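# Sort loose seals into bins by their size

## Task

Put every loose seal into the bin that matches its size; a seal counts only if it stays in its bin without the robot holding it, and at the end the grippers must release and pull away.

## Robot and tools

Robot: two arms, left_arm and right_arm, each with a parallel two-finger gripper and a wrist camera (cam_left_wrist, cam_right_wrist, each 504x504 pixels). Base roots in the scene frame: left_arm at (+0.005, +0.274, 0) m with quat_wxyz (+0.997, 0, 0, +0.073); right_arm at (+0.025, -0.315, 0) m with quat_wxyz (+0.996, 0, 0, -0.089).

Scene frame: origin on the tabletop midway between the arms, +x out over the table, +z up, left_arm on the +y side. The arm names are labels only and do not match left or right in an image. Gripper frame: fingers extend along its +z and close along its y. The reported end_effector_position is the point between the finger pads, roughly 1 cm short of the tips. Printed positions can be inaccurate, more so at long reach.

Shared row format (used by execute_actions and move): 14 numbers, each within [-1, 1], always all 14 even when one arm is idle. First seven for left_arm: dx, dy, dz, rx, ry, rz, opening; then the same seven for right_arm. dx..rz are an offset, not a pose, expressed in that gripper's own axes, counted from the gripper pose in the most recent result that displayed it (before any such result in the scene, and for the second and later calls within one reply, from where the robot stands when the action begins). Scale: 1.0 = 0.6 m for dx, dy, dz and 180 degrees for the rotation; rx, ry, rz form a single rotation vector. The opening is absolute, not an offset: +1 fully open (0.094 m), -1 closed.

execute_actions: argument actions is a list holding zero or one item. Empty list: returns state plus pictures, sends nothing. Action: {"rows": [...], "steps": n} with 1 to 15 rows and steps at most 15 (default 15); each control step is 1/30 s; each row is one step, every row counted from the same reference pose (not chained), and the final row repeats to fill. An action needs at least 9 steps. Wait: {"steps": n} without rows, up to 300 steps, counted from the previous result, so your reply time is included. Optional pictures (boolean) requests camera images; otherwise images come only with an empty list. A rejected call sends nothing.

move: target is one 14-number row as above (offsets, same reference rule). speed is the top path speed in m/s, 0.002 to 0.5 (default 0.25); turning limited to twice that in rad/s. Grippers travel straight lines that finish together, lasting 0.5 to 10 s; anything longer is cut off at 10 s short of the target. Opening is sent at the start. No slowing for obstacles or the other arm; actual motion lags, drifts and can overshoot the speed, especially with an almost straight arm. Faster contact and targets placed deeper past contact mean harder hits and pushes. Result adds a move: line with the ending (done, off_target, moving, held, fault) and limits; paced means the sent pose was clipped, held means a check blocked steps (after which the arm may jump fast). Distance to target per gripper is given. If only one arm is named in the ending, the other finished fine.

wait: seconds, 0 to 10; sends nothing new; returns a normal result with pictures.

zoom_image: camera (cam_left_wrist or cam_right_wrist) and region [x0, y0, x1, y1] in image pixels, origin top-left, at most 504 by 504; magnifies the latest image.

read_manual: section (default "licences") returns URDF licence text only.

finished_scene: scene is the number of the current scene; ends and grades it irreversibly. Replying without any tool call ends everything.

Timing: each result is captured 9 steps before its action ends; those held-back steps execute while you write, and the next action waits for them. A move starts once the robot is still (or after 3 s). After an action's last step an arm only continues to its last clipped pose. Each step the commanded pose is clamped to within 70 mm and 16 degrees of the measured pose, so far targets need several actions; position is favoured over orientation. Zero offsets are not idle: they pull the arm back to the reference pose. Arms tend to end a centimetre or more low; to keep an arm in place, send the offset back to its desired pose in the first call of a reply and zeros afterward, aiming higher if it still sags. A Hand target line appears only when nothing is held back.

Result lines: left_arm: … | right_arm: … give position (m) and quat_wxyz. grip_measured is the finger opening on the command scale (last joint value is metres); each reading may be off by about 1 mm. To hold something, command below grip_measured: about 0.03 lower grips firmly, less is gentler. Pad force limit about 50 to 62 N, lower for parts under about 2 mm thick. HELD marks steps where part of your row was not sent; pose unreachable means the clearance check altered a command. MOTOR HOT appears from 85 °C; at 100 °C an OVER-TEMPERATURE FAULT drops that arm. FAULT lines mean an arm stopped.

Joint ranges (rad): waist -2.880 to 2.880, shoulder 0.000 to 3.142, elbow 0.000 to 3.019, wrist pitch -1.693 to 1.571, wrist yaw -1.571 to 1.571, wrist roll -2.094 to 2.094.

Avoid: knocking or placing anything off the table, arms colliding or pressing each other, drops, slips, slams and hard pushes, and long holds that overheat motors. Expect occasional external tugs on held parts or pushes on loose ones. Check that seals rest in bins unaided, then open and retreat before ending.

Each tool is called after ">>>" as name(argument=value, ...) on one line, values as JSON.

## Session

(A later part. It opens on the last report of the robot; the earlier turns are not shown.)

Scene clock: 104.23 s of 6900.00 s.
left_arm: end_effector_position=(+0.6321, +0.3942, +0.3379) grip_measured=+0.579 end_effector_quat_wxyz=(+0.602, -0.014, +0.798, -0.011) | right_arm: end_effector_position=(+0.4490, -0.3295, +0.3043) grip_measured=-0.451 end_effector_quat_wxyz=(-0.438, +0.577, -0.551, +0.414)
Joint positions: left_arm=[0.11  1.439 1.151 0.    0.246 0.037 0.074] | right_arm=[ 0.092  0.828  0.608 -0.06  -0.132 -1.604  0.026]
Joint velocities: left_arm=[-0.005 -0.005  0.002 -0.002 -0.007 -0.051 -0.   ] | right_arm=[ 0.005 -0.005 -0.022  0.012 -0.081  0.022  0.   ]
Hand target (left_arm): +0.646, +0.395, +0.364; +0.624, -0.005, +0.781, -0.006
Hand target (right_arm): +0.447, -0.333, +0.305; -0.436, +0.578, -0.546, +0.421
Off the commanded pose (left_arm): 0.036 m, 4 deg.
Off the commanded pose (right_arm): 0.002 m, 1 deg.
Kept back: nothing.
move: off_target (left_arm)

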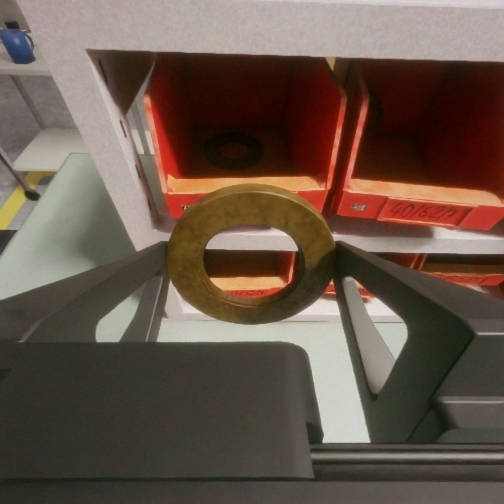

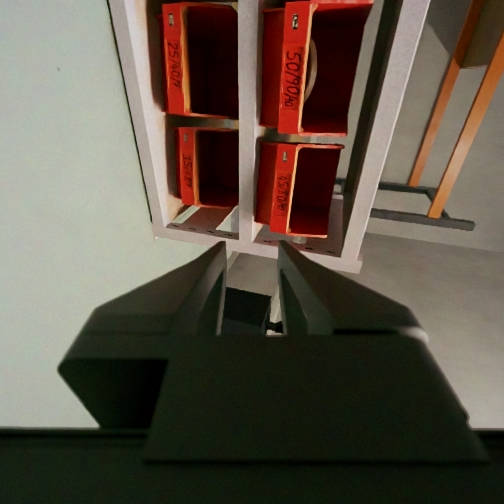

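>>> execute_actions(actions=[{"rows":[[-0.051,0.008,-0.004,0,-0.025,0,0.55,0,0,0,0,0,0,-0.45],[-0.053,0.008,0.006,0,-0.025,0,0.55,0,0,0,0,0,0,-0.45],[-0.056,0.008,0.015,0,-0.025,0,0.55,0,0,0,0,0,0,-0.45],[-0.059,0.008,0.025,0,-0.025,0,0.55,0,0,0,0,0,0,-0.45],[-0.062,0.008,0.034,0,-0.025,0,0.55,0,0,0,0,0,0,-0.45],[-0.064,0.008,0.044,0,-0.025,0,0.55,0,0,0,0,0,0,-0.45],[-0.067,0.008,0.054,0,-0.025,0,0.55,0,0,0,0,0,0,-0.45],[-0.070,0.008,0.063,0,-0.025,0,0.55,0,0,0,0,0,0,-0.45],[-0.073,0.008,0.073,0,-0.025,0,0.55,0,0,0,0,0,0,-0.45],[-0.075,0.008,0.082,0,-0.025,0,0.55,0,0,0,0,0,0,-0.45],[-0.078,0.008,0.092,0,-0.025,0,0.55,0,0,0,0,0,0,-0.45],[-0.081,0.008,0.102,0,-0.025,0,0.55,0,0,0,0,0,0,-0.45],[-0.084,0.008,0.111,0,-0.025,0,0.55,0,0,0,0,0,0,-0.45],[-0.086,0.008,0.121,0,-0.025,0,0.55,0,0,0,0,0,0,-0.45],[-0.089,0.008,0.130,0,-0.025,0,0.55,0,0,0,0,0,0,-0.45]],"steps":15}])

>>> execute_actions(actions=[{"rows":[[-0.060,0.0,-0.004,0,-0.02,0,0.55,0,0,0,0,0,0,-0.45],[-0.062,0.0,0.004,0,-0.02,0,0.55,0,0,0,0,0,0,-0.45],[-0.064,0.0,0.012,0,-0.02,0,0.55,0,0,0,0,0,0,-0.45],[-0.066,0.0,0.020,0,-0.02,0,0.55,0,0,0,0,0,0,-0.45],[-0.068,0.0,0.028,0,-0.02,0,0.55,0,0,0,0,0,0,-0.45],[-0.070,0.0,0.036,0,-0.02,0,0.55,0,0,0,0,0,0,-0.45],[-0.070,0.0,0.036,0,-0.02,0,0.55,0,0,0,0,0,0,-0.45]],"steps":12}], pictures=true)

Scene clock: 106.13 s of 6900.00 s.
left_arm: end_effector_position=(+0.6376, +0.3951, +0.3464) grip_measured=+0.579 end_effector_quat_wxyz=(+0.613, -0.014, +0.790, -0.012) | right_arm: end_effector_position=(+0.4490, -0.3295, +0.3043) grip_measured=-0.451 end_effector_quat_wxyz=(-0.438, +0.578, -0.551, +0.414)
Joint positions: left_arm=[0.11  1.448 1.166 0.023 0.249 0.027 0.074] | right_arm=[ 0.092  0.828  0.608 -0.06  -0.132 -1.604  0.026]
Joint velocities: left_arm=[-0.005  0.21   0.271  0.042 -0.051 -0.022  0.   ] | right_arm=[-0.005 -0.005  0.007 -0.002 -0.007  0.037  0.   ]
Steps of this call (steps 1 to 51: nothing new was sent; steps 52 to 57: the first 6 steps of this action). Readings (end_effector_position):
52: left_arm (+0.6323, +0.3935, +0.3388) | right_arm (+0.4490, -0.3295, +0.3043)
53: left_arm (+0.6328, +0.3932, +0.3405) | right_arm (+0.4490, -0.3295, +0.3043)
55: left_arm (+0.6337, +0.3935, +0.3433) | right_arm (+0.4490, -0.3295, +0.3043)
57: the state above

Scene clock: 106.53 s of 6900.00 s.
left_arm: end_effector_position=(+0.6957, +0.4022, +0.3476) grip_measured=+0.579 end_effector_quat_wxyz=(+0.618, -0.019, +0.786, -0.010) | right_arm: end_effector_position=(+0.4490, -0.3295, +0.3043) grip_measured=-0.451 end_effector_quat_wxyz=(-0.438, +0.578, -0.551, +0.414)
Joint positions: left_arm=[0.093 1.593 1.325 0.024 0.222 0.015 0.074] | right_arm=[ 0.092  0.828  0.608 -0.06  -0.132 -1.604  0.026]
Joint velocities: left_arm=[ 0.005  0.015 -0.007  0.017 -0.007  0.022  0.   ] | right_arm=[ 0.005 -0.015  0.027 -0.012 -0.066 -0.007 -0.001]
Off your previous action's commanded pose (left_arm): 0.036 m, 2 deg at its last step (step 9 of this call).
Off your previous action's commanded pose (right_arm): 0.000 m, 0 deg at its last step (step 9 of this call).
Steps of this call (steps 1 to 9: the last 9 steps of your previous action; steps 10 to 12: the first 3 steps of this action, its rows measured from where the robot was after step 9). Readings (end_effector_position):
9: left_arm (+0.6904, +0.4035, +0.3500) | right_arm (+0.4490, -0.3295, +0.3043)
10: left_arm (+0.6946, +0.4030, +0.3495) | right_arm (+0.4490, -0.3295, +0.3043)
11: left_arm (+0.6956, +0.4021, +0.3478) | right_arm (+0.4490, -0.3295, +0.3043)
12: the state above

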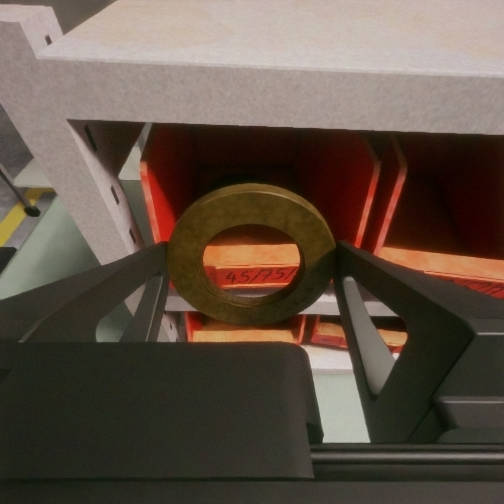

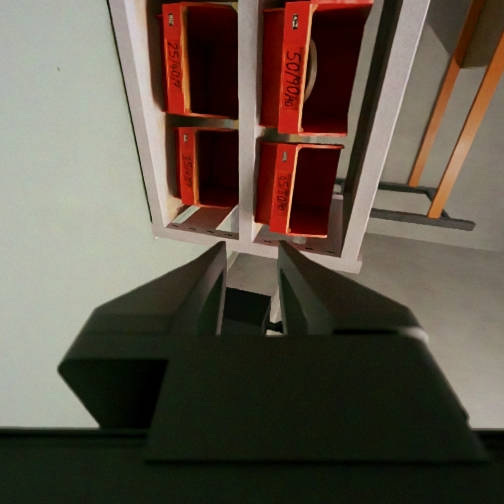

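>>> execute_actions(actions=[{"rows":[[-0.035,-0.01,0.003,0,-0.01,0,0.55,0,0,0,0,0,0,-0.45],[-0.038,-0.01,0.015,0,-0.01,0,0.55,0,0,0,0,0,0,-0.45],[-0.040,-0.01,0.026,0,-0.01,0,0.55,0,0,0,0,0,0,-0.45],[-0.043,-0.01,0.037,0,-0.01,0,0.55,0,0,0,0,0,0,-0.45],[-0.046,-0.01,0.049,0,-0.01,0,0.55,0,0,0,0,0,0,-0.45],[-0.049,-0.01,0.060,0,-0.01,0,0.55,0,0,0,0,0,0,-0.45],[-0.051,-0.01,0.071,0,-0.01,0,0.55,0,0,0,0,0,0,-0.45],[-0.054,-0.01,0.083,0,-0.01,0,0.55,0,0,0,0,0,0,-0.45],[-0.057,-0.01,0.094,0,-0.01,0,0.55,0,0,0,0,0,0,-0.45],[-0.060,-0.01,0.105,0,-0.01,0,0.55,0,0,0,0,0,0,-0.45],[-0.062,-0.01,0.117,0,-0.01,0,0.55,0,0,0,0,0,0,-0.45],[-0.065,-0.01,0.128,0,-0.01,0,0.55,0,0,0,0,0,0,-0.45],[-0.068,-0.01,0.139,0,-0.01,0,0.55,0,0,0,0,0,0,-0.45],[-0.071,-0.01,0.151,0,-0.01,0,0.55,0,0,0,0,0,0,-0.45],[-0.073,-0.01,0.162,0,-0.01,0,0.55,0,0,0,0,0,0,-0.45]],"steps":15}])

>>> execute_actions(actions=[{"rows":[[-0.055,0.0,0.0,0,-0.01,0,0.55,0,0,0,0,0,0,-0.45]],"steps":12}], pictures=true)

Scene clock: 108.63 s of 6900.00 s.
left_arm: end_effector_position=(+0.7099, +0.4040, +0.3671) grip_measured=+0.579 end_effector_quat_wxyz=(+0.631, -0.023, +0.776, -0.003) | right_arm: end_effector_position=(+0.4490, -0.3295, +0.3043) grip_measured=-0.451 end_effector_quat_wxyz=(-0.438, +0.578, -0.551, +0.414)
Joint positions: left_arm=[0.086 1.616 1.383 0.023 0.202 0.009 0.074] | right_arm=[ 0.092  0.828  0.608 -0.06  -0.132 -1.604  0.026]
Joint velocities: left_arm=[-0.103  0.22   0.168 -0.051 -0.007 -0.051 -0.   ] | right_arm=[-0.015 -0.005  0.002 -0.027 -0.066 -0.007 -0.   ]
Off your previous action's commanded pose (left_arm): 0.020 m, 1 deg at its last step (step 9 of this call).
Off your previous action's commanded pose (right_arm): 0.000 m, 0 deg at its last step (step 9 of this call).
Steps of this call (steps 1 to 9: the last 9 steps of your previous action; steps 10 to 57: nothing new was sent; steps 58 to 63: the first 6 steps of this action). Readings (end_effector_position):
58: left_arm (+0.7062, +0.4060, +0.3715) | right_arm (+0.4490, -0.3295, +0.3043)
59: left_arm (+0.7060, +0.4060, +0.3708) | right_arm (+0.4490, -0.3295, +0.3043)
61: left_arm (+0.7068, +0.4055, +0.3692) | right_arm (+0.4490, -0.3295, +0.3043)
63: the state above

Scene clock: 109.03 s of 6900.00 s.
left_arm: end_effector_position=(+0.7655, +0.4018, +0.3514) grip_measured=+0.579 end_effector_quat_wxyz=(+0.616, -0.021, +0.787, -0.006) | right_arm: end_effector_position=(+0.4490, -0.3295, +0.3043) grip_measured=-0.451 end_effector_quat_wxyz=(-0.438, +0.578, -0.551, +0.414)
Joint positions: left_arm=[ 0.063  1.762  1.555 -0.04   0.186  0.01   0.074] | right_arm=[ 0.092  0.828  0.608 -0.06  -0.132 -1.604  0.026]
Joint velocities: left_arm=[ 0.005 -0.015 -0.002 -0.11   0.066 -0.051 -0.   ] | right_arm=[ 0.005 -0.005  0.017 -0.012  0.066 -0.007  0.   ]
Off your previous action's commanded pose (left_arm): 0.039 m, 1 deg at its last step (step 9 of this call).
Off your previous action's commanded pose (right_arm): 0.000 m, 0 deg at its last step (step 9 of this call).
Steps of this call (steps 1 to 9: the last 9 steps of your previous action; steps 10 to 12: the first 3 steps of this action, its rows measured from where the robot was after step 9). Readings (end_effector_position):
9: left_arm (+0.7625, +0.4014, +0.3601) | right_arm (+0.4490, -0.3295, +0.3043)
10: left_arm (+0.7653, +0.4018, +0.3575) | right_arm (+0.4490, -0.3295, +0.3043)
11: left_arm (+0.7657, +0.4019, +0.3534) | right_arm (+0.4490, -0.3295, +0.3043)
12: the state above

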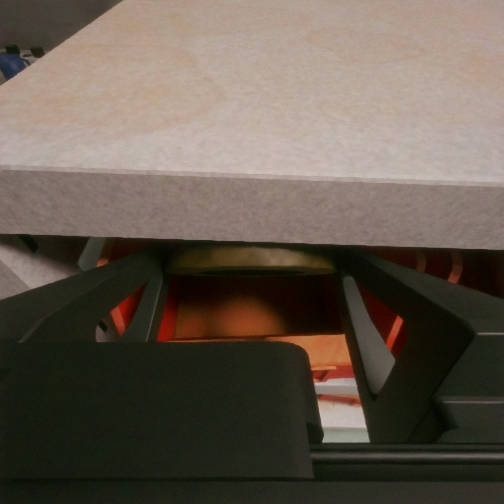

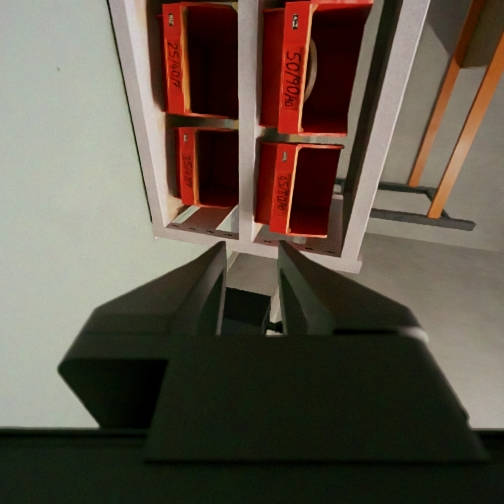

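>>> execute_actions(actions=[{"rows":[[-0.02,0,0.010,0,0,0,0.55,0,0,0,0,0,0,-0.45],[-0.021,0,0.018,0,0,0,0.55,0,0,0,0,0,0,-0.45],[-0.022,0,0.026,0,0,0,0.55,0,0,0,0,0,0,-0.45],[-0.023,0,0.034,0,0,0,0.55,0,0,0,0,0,0,-0.45],[-0.024,0,0.042,0,0,0,0.55,0,0,0,0,0,0,-0.45],[-0.025,0,0.050,0,0,0,0.55,0,0,0,0,0,0,-0.45],[-0.026,0,0.058,0,0,0,0.55,0,0,0,0,0,0,-0.45],[-0.027,0,0.066,0,0,0,0.55,0,0,0,0,0,0,-0.45],[-0.028,0,0.072,0,0,0,0.55,0,0,0,0,0,0,-0.45]],"steps":13}])

>>> wait(seconds=0.4)

Scene clock: 110.50 s of 6900.00 s.
left_arm: end_effector_position=(+0.7666, +0.4026, +0.3503) grip_measured=+0.579 end_effector_quat_wxyz=(+0.611, -0.023, +0.791, -0.006) | right_arm: end_effector_position=(+0.4490, -0.3295, +0.3043) grip_measured=-0.451 end_effector_quat_wxyz=(-0.438, +0.578, -0.551, +0.414)
Joint positions: left_arm=[ 0.063  1.766  1.566 -0.059  0.183  0.01   0.074] | right_arm=[ 0.092  0.828  0.608 -0.06  -0.132 -1.604  0.026]
Joint velocities: left_arm=[-0.005  0.132  0.193 -0.12  -0.022 -0.037  0.   ] | right_arm=[-0.015 -0.005 -0.012  0.002 -0.066 -0.037 -0.   ]
Off your previous action's commanded pose (left_arm): 0.040 m, 3 deg at its last step (step 9 of this call).
Off your previous action's commanded pose (right_arm): 0.000 m, 0 deg at its last step (step 9 of this call).
Steps of this call (steps 1 to 9: the last 9 steps of your previous action; steps 10 to 40: nothing new was sent; steps 41 to 44: the first 4 steps of this action). Readings (end_effector_position):
41: left_arm (+0.7656, +0.4018, +0.3523) | right_arm (+0.4490, -0.3295, +0.3043)
42: left_arm (+0.7653, +0.4019, +0.3512) | right_arm (+0.4490, -0.3295, +0.3043)
44: the state above

Scene clock: 111.20 s of 6900.00 s.
left_arm: end_effector_position=(+0.7981, +0.4064, +0.3310) grip_measured=+0.579 end_effector_quat_wxyz=(+0.601, -0.023, +0.799, -0.004) | right_arm: end_effector_position=(+0.4490, -0.3295, +0.3043) grip_measured=-0.451 end_effector_quat_wxyz=(-0.438, +0.578, -0.551, +0.414)
Joint positions: left_arm=[ 0.057  1.86   1.664 -0.089  0.174  0.015  0.074] | right_arm=[ 0.092  0.828  0.608 -0.06  -0.132 -1.604  0.026]
Joint velocities: left_arm=[-0.015 -0.005  0.002 -0.002 -0.007 -0.066  0.002] | right_arm=[-0.005  0.005 -0.002  0.017 -0.037 -0.081 -0.001]
Hand target (left_arm): +0.809, +0.402, +0.357; +0.617, -0.021, +0.787, -0.006
Hand target (right_arm): +0.449, -0.329, +0.304; -0.438, +0.578, -0.551, +0.414
Off the commanded pose (left_arm): 0.030 m, 2 deg.
Off the commanded pose (right_arm): 0.000 m, 0 deg.
Kept back: nothing.
Steps of this call (steps 1 to 9: the last 9 steps of your previous action; steps 10 to 21: nothing new was sent). Readings (end_effector_position):
1: left_arm (+0.7688, +0.4033, +0.3507) | right_arm (+0.4490, -0.3295, +0.3043)
2: left_arm (+0.7720, +0.4042, +0.3519) | right_arm (+0.4490, -0.3295, +0.3043)
4: left_arm (+0.7781, +0.4057, +0.3468) | right_arm (+0.4490, -0.3295, +0.3043)
8: left_arm (+0.7933, +0.4083, +0.3333) | right_arm (+0.4490, -0.3295, +0.3043)
21: the state above

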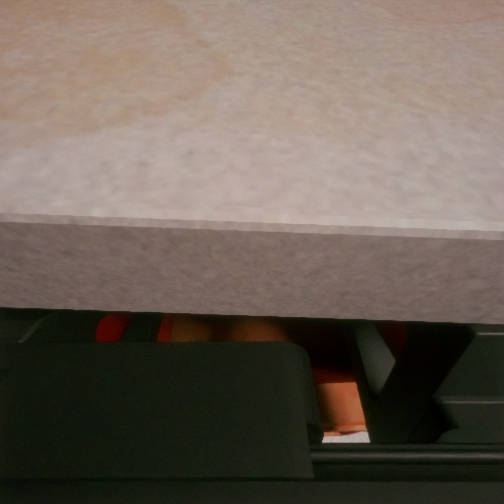

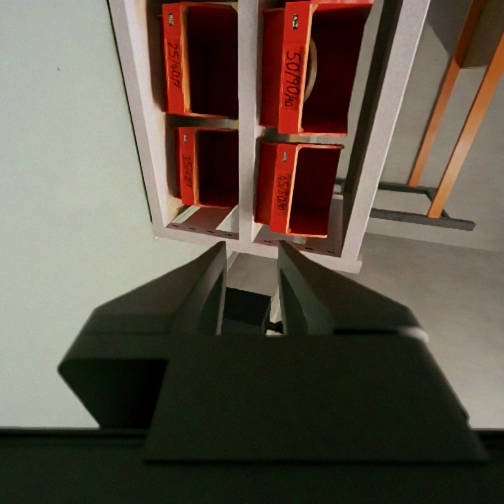

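Now at (0.798, 0.331). Release and retreat.

>>> execute_actions(actions=[{"rows":[[-0.04,0,0,0,0,0,0.55],[0,0,0,0,0,0,0]] ,"steps":12}])


>>> execute_actions(actions=[{"rows":[[-0.04,0,-0.01,0,0,0,0.68,0,0,0,0,0,0,-0.45]],"steps":12}])

>>> execute_actions(actions=[{"rows":[[-0.045,0,-0.02,0,0,0,0.68,0,0,0,0,0,0,-0.45],[-0.045,0,-0.03,0,0,0,0.68,0,0,0,0,0,0,-0.45],[-0.045,0,-0.04,0,0,0,0.68,0,0,0,0,0,0,-0.45],[-0.045,0,-0.05,0,0,0,0.68,0,0,0,0,0,0,-0.45],[-0.04,0,-0.06,0,0,0,0.68,0,0,0,0,0,0,-0.45],[-0.035,0,-0.07,0,0,0,0.68,0,0,0,0,0,0,-0.45],[-0.03,0,-0.08,0,0,0,0.68,0,0,0,0,0,0,-0.45],[-0.025,0,-0.09,0,0,0,0.68,0,0,0,0,0,0,-0.45],[-0.02,0,-0.10,0,0,0,0.68,0,0,0,0,0,0,-0.45],[-0.015,0,-0.115,0,0,0,0.68,0,0,0,0,0,0,-0.45],[-0.01,0,-0.13,0,0,0,0.68,0,0,0,0,0,0,-0.45],[-0.005,0,-0.145,0,0,0,0.68,0,0,0,0,0,0,-0.45],[0,0,-0.16,0,0,0,0.68,0,0,0,0,0,0,-0.45],[0,0,-0.18,0,0,0,0.68,0,0,0,0,0,0,-0.45],[0,0,-0.20,0,0,0,0.68,0,0,0,0,0,0,-0.45]],"steps":15}])

>>> wait(seconds=0.5)

Scene clock: 112.17 s of 6900.00 s.
left_arm: end_effector_position=(+0.7961, +0.4060, +0.3244) grip_measured=+0.675 end_effector_quat_wxyz=(+0.590, -0.025, +0.807, -0.006) | right_arm: end_effector_position=(+0.4490, -0.3295, +0.3043) grip_measured=-0.451 end_effector_quat_wxyz=(-0.438, +0.578, -0.551, +0.414)
Joint positions: left_arm=[ 0.057  1.86   1.664 -0.118  0.174  0.015  0.079] | right_arm=[ 0.092  0.828  0.608 -0.06  -0.132 -1.604  0.026]
Joint velocities: left_arm=[-0.005 -0.005 -0.012 -0.203 -0.007 -0.007  0.004] | right_arm=[-0.005 -0.015 -0.017 -0.017  0.051  0.037  0.   ]
Steps of this call (steps 1 to 26: nothing new was sent; steps 27 to 29: the first 3 steps of this action). Readings (end_effector_position):
27: left_arm (+0.7976, +0.4063, +0.3292) | right_arm (+0.4490, -0.3295, +0.3043)
28: left_arm (+0.7968, +0.4061, +0.3264) | right_arm (+0.4490, -0.3295, +0.3043)
29: the state above

Scene clock: 112.67 s of 6900.00 s.
left_arm: end_effector_position=(+0.7858, +0.4028, +0.3151) grip_measured=+0.677 end_effector_quat_wxyz=(+0.567, -0.027, +0.823, -0.013) | right_arm: end_effector_position=(+0.4490, -0.3295, +0.3043) grip_measured=-0.451 end_effector_quat_wxyz=(-0.438, +0.578, -0.551, +0.414)
Joint positions: left_arm=[ 0.057  1.843  1.649 -0.178  0.18   0.015  0.079] | right_arm=[ 0.092  0.828  0.608 -0.06  -0.132 -1.604  0.026]
Joint velocities: left_arm=[-0.005 -0.327 -0.374 -0.002 -0.007 -0.007  0.   ] | right_arm=[-0.005  0.005 -0.022  0.002 -0.037  0.022  0.   ]
Off your previous action's commanded pose (left_arm): 0.035 m, 3 deg at its last step (step 9 of this call).
Off your previous action's commanded pose (right_arm): 0.000 m, 0 deg at its last step (step 9 of this call).
Steps of this call (steps 1 to 9: the last 9 steps of your previous action; steps 10 to 15: the first 6 steps of this action, its rows measured from where the robot was after step 9). Readings (end_effector_position):
9: left_arm (+0.7949, +0.4057, +0.3208) | right_arm (+0.4490, -0.3295, +0.3043)
10: left_arm (+0.7944, +0.4056, +0.3192) | right_arm (+0.4490, -0.3295, +0.3043)
11: left_arm (+0.7929, +0.4052, +0.3172) | right_arm (+0.4490, -0.3295, +0.3043)
13: left_arm (+0.7908, +0.4043, +0.3150) | right_arm (+0.4490, -0.3295, +0.3043)
15: the state above

Scene clock: 113.47 s of 6900.00 s.
left_arm: end_effector_position=(+0.6843, +0.4024, +0.3524) grip_measured=+0.677 end_effector_quat_wxyz=(+0.576, -0.029, +0.817, -0.011) | right_arm: end_effector_position=(+0.4490, -0.3295, +0.3043) grip_measured=-0.451 end_effector_quat_wxyz=(-0.438, +0.578, -0.551, +0.414)
Joint positions: left_arm=[ 0.093  1.566  1.372 -0.158  0.208  0.021  0.079] | right_arm=[ 0.092  0.828  0.608 -0.06  -0.132 -1.604  0.026]
Joint velocities: left_arm=[-0.005 -0.005  0.002 -0.037 -0.022 -0.066  0.   ] | right_arm=[-0.005 -0.024  0.007  0.002 -0.066 -0.037 -0.001]
Hand target (left_arm): +0.686, +0.405, +0.356; +0.582, -0.026, +0.813, -0.007
Hand target (right_arm): +0.449, -0.329, +0.304; -0.438, +0.578, -0.551, +0.414
Off the commanded pose (left_arm): 0.007 m, 1 deg.
Off the commanded pose (right_arm): 0.000 m, 0 deg.
Kept back: nothing.
Steps of this call (steps 1 to 9: the last 9 steps of your previous action; steps 10 to 24: nothing new was sent). Readings (end_effector_position):
1: left_arm (+0.7806, +0.4018, +0.3147) | right_arm (+0.4490, -0.3295, +0.3043)
2: left_arm (+0.7742, +0.4004, +0.3146) | right_arm (+0.4490, -0.3295, +0.3043)
4: left_arm (+0.7592, +0.3980, +0.3146) | right_arm (+0.4490, -0.3295, +0.3043)
8: left_arm (+0.7222, +0.3956, +0.3185) | right_arm (+0.4490, -0.3295, +0.3043)
24: the state above

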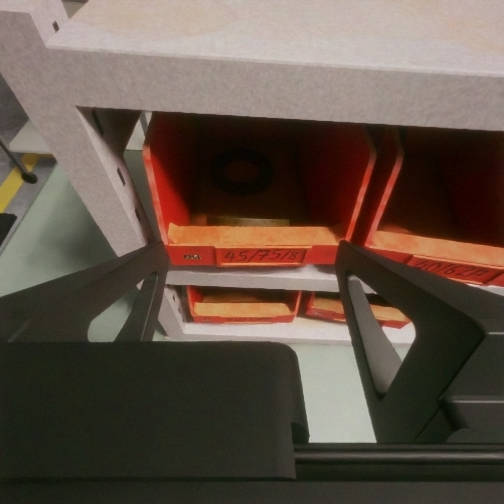

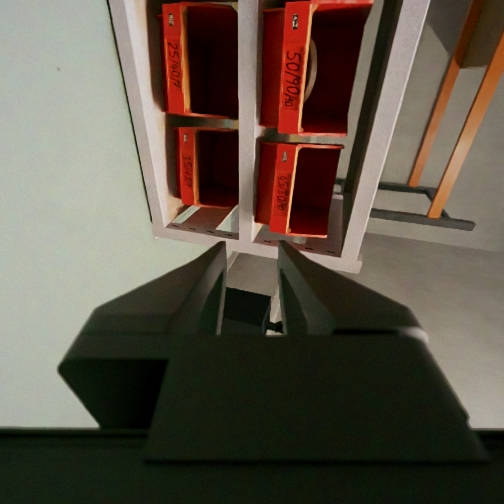

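>>> move(target=[0,0,-0.25,0,0,0,0.68,0,0,0,0,0,0,-0.45], speed=0.3)

Scene clock: 114.87 s of 6900.00 s.
left_arm: end_effector_position=(+0.5390, +0.3981, +0.4160) grip_measured=+0.677 end_effector_quat_wxyz=(+0.588, -0.028, +0.808, -0.010) | right_arm: end_effector_position=(+0.4490, -0.3295, +0.3043) grip_measured=-0.451 end_effector_quat_wxyz=(-0.438, +0.578, -0.551, +0.414)
Joint positions: left_arm=[ 0.172  1.172  1.138 -0.293  0.285  0.044  0.079] | right_arm=[ 0.092  0.828  0.608 -0.06  -0.132 -1.604  0.026]
Joint velocities: left_arm=[-0.005 -0.015 -0.002 -0.022  0.022  0.051 -0.   ] | right_arm=[-0.005  0.005 -0.017 -0.002  0.095 -0.007 -0.   ]
Hand target (left_arm): +0.543, +0.402, +0.403; +0.575, -0.029, +0.817, -0.011
Hand target (right_arm): +0.449, -0.329, +0.304; -0.438, +0.578, -0.551, +0.414
Off the commanded pose (left_arm): 0.014 m, 2 deg.
Off the commanded pose (right_arm): 0.000 m, 0 deg.
Kept back: nothing.
move: off_target (left_arm)

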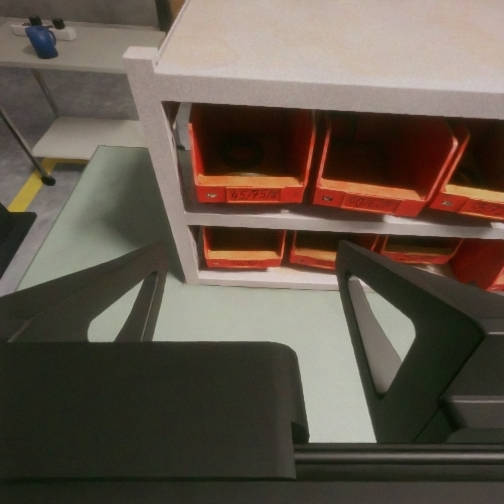

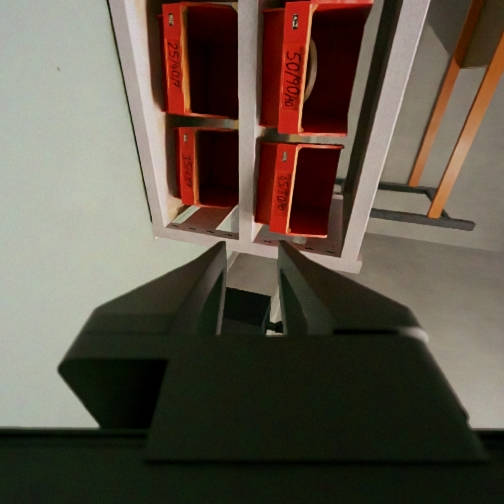

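>>> finished_scene(scene=2)

The scene is finished: the task was done.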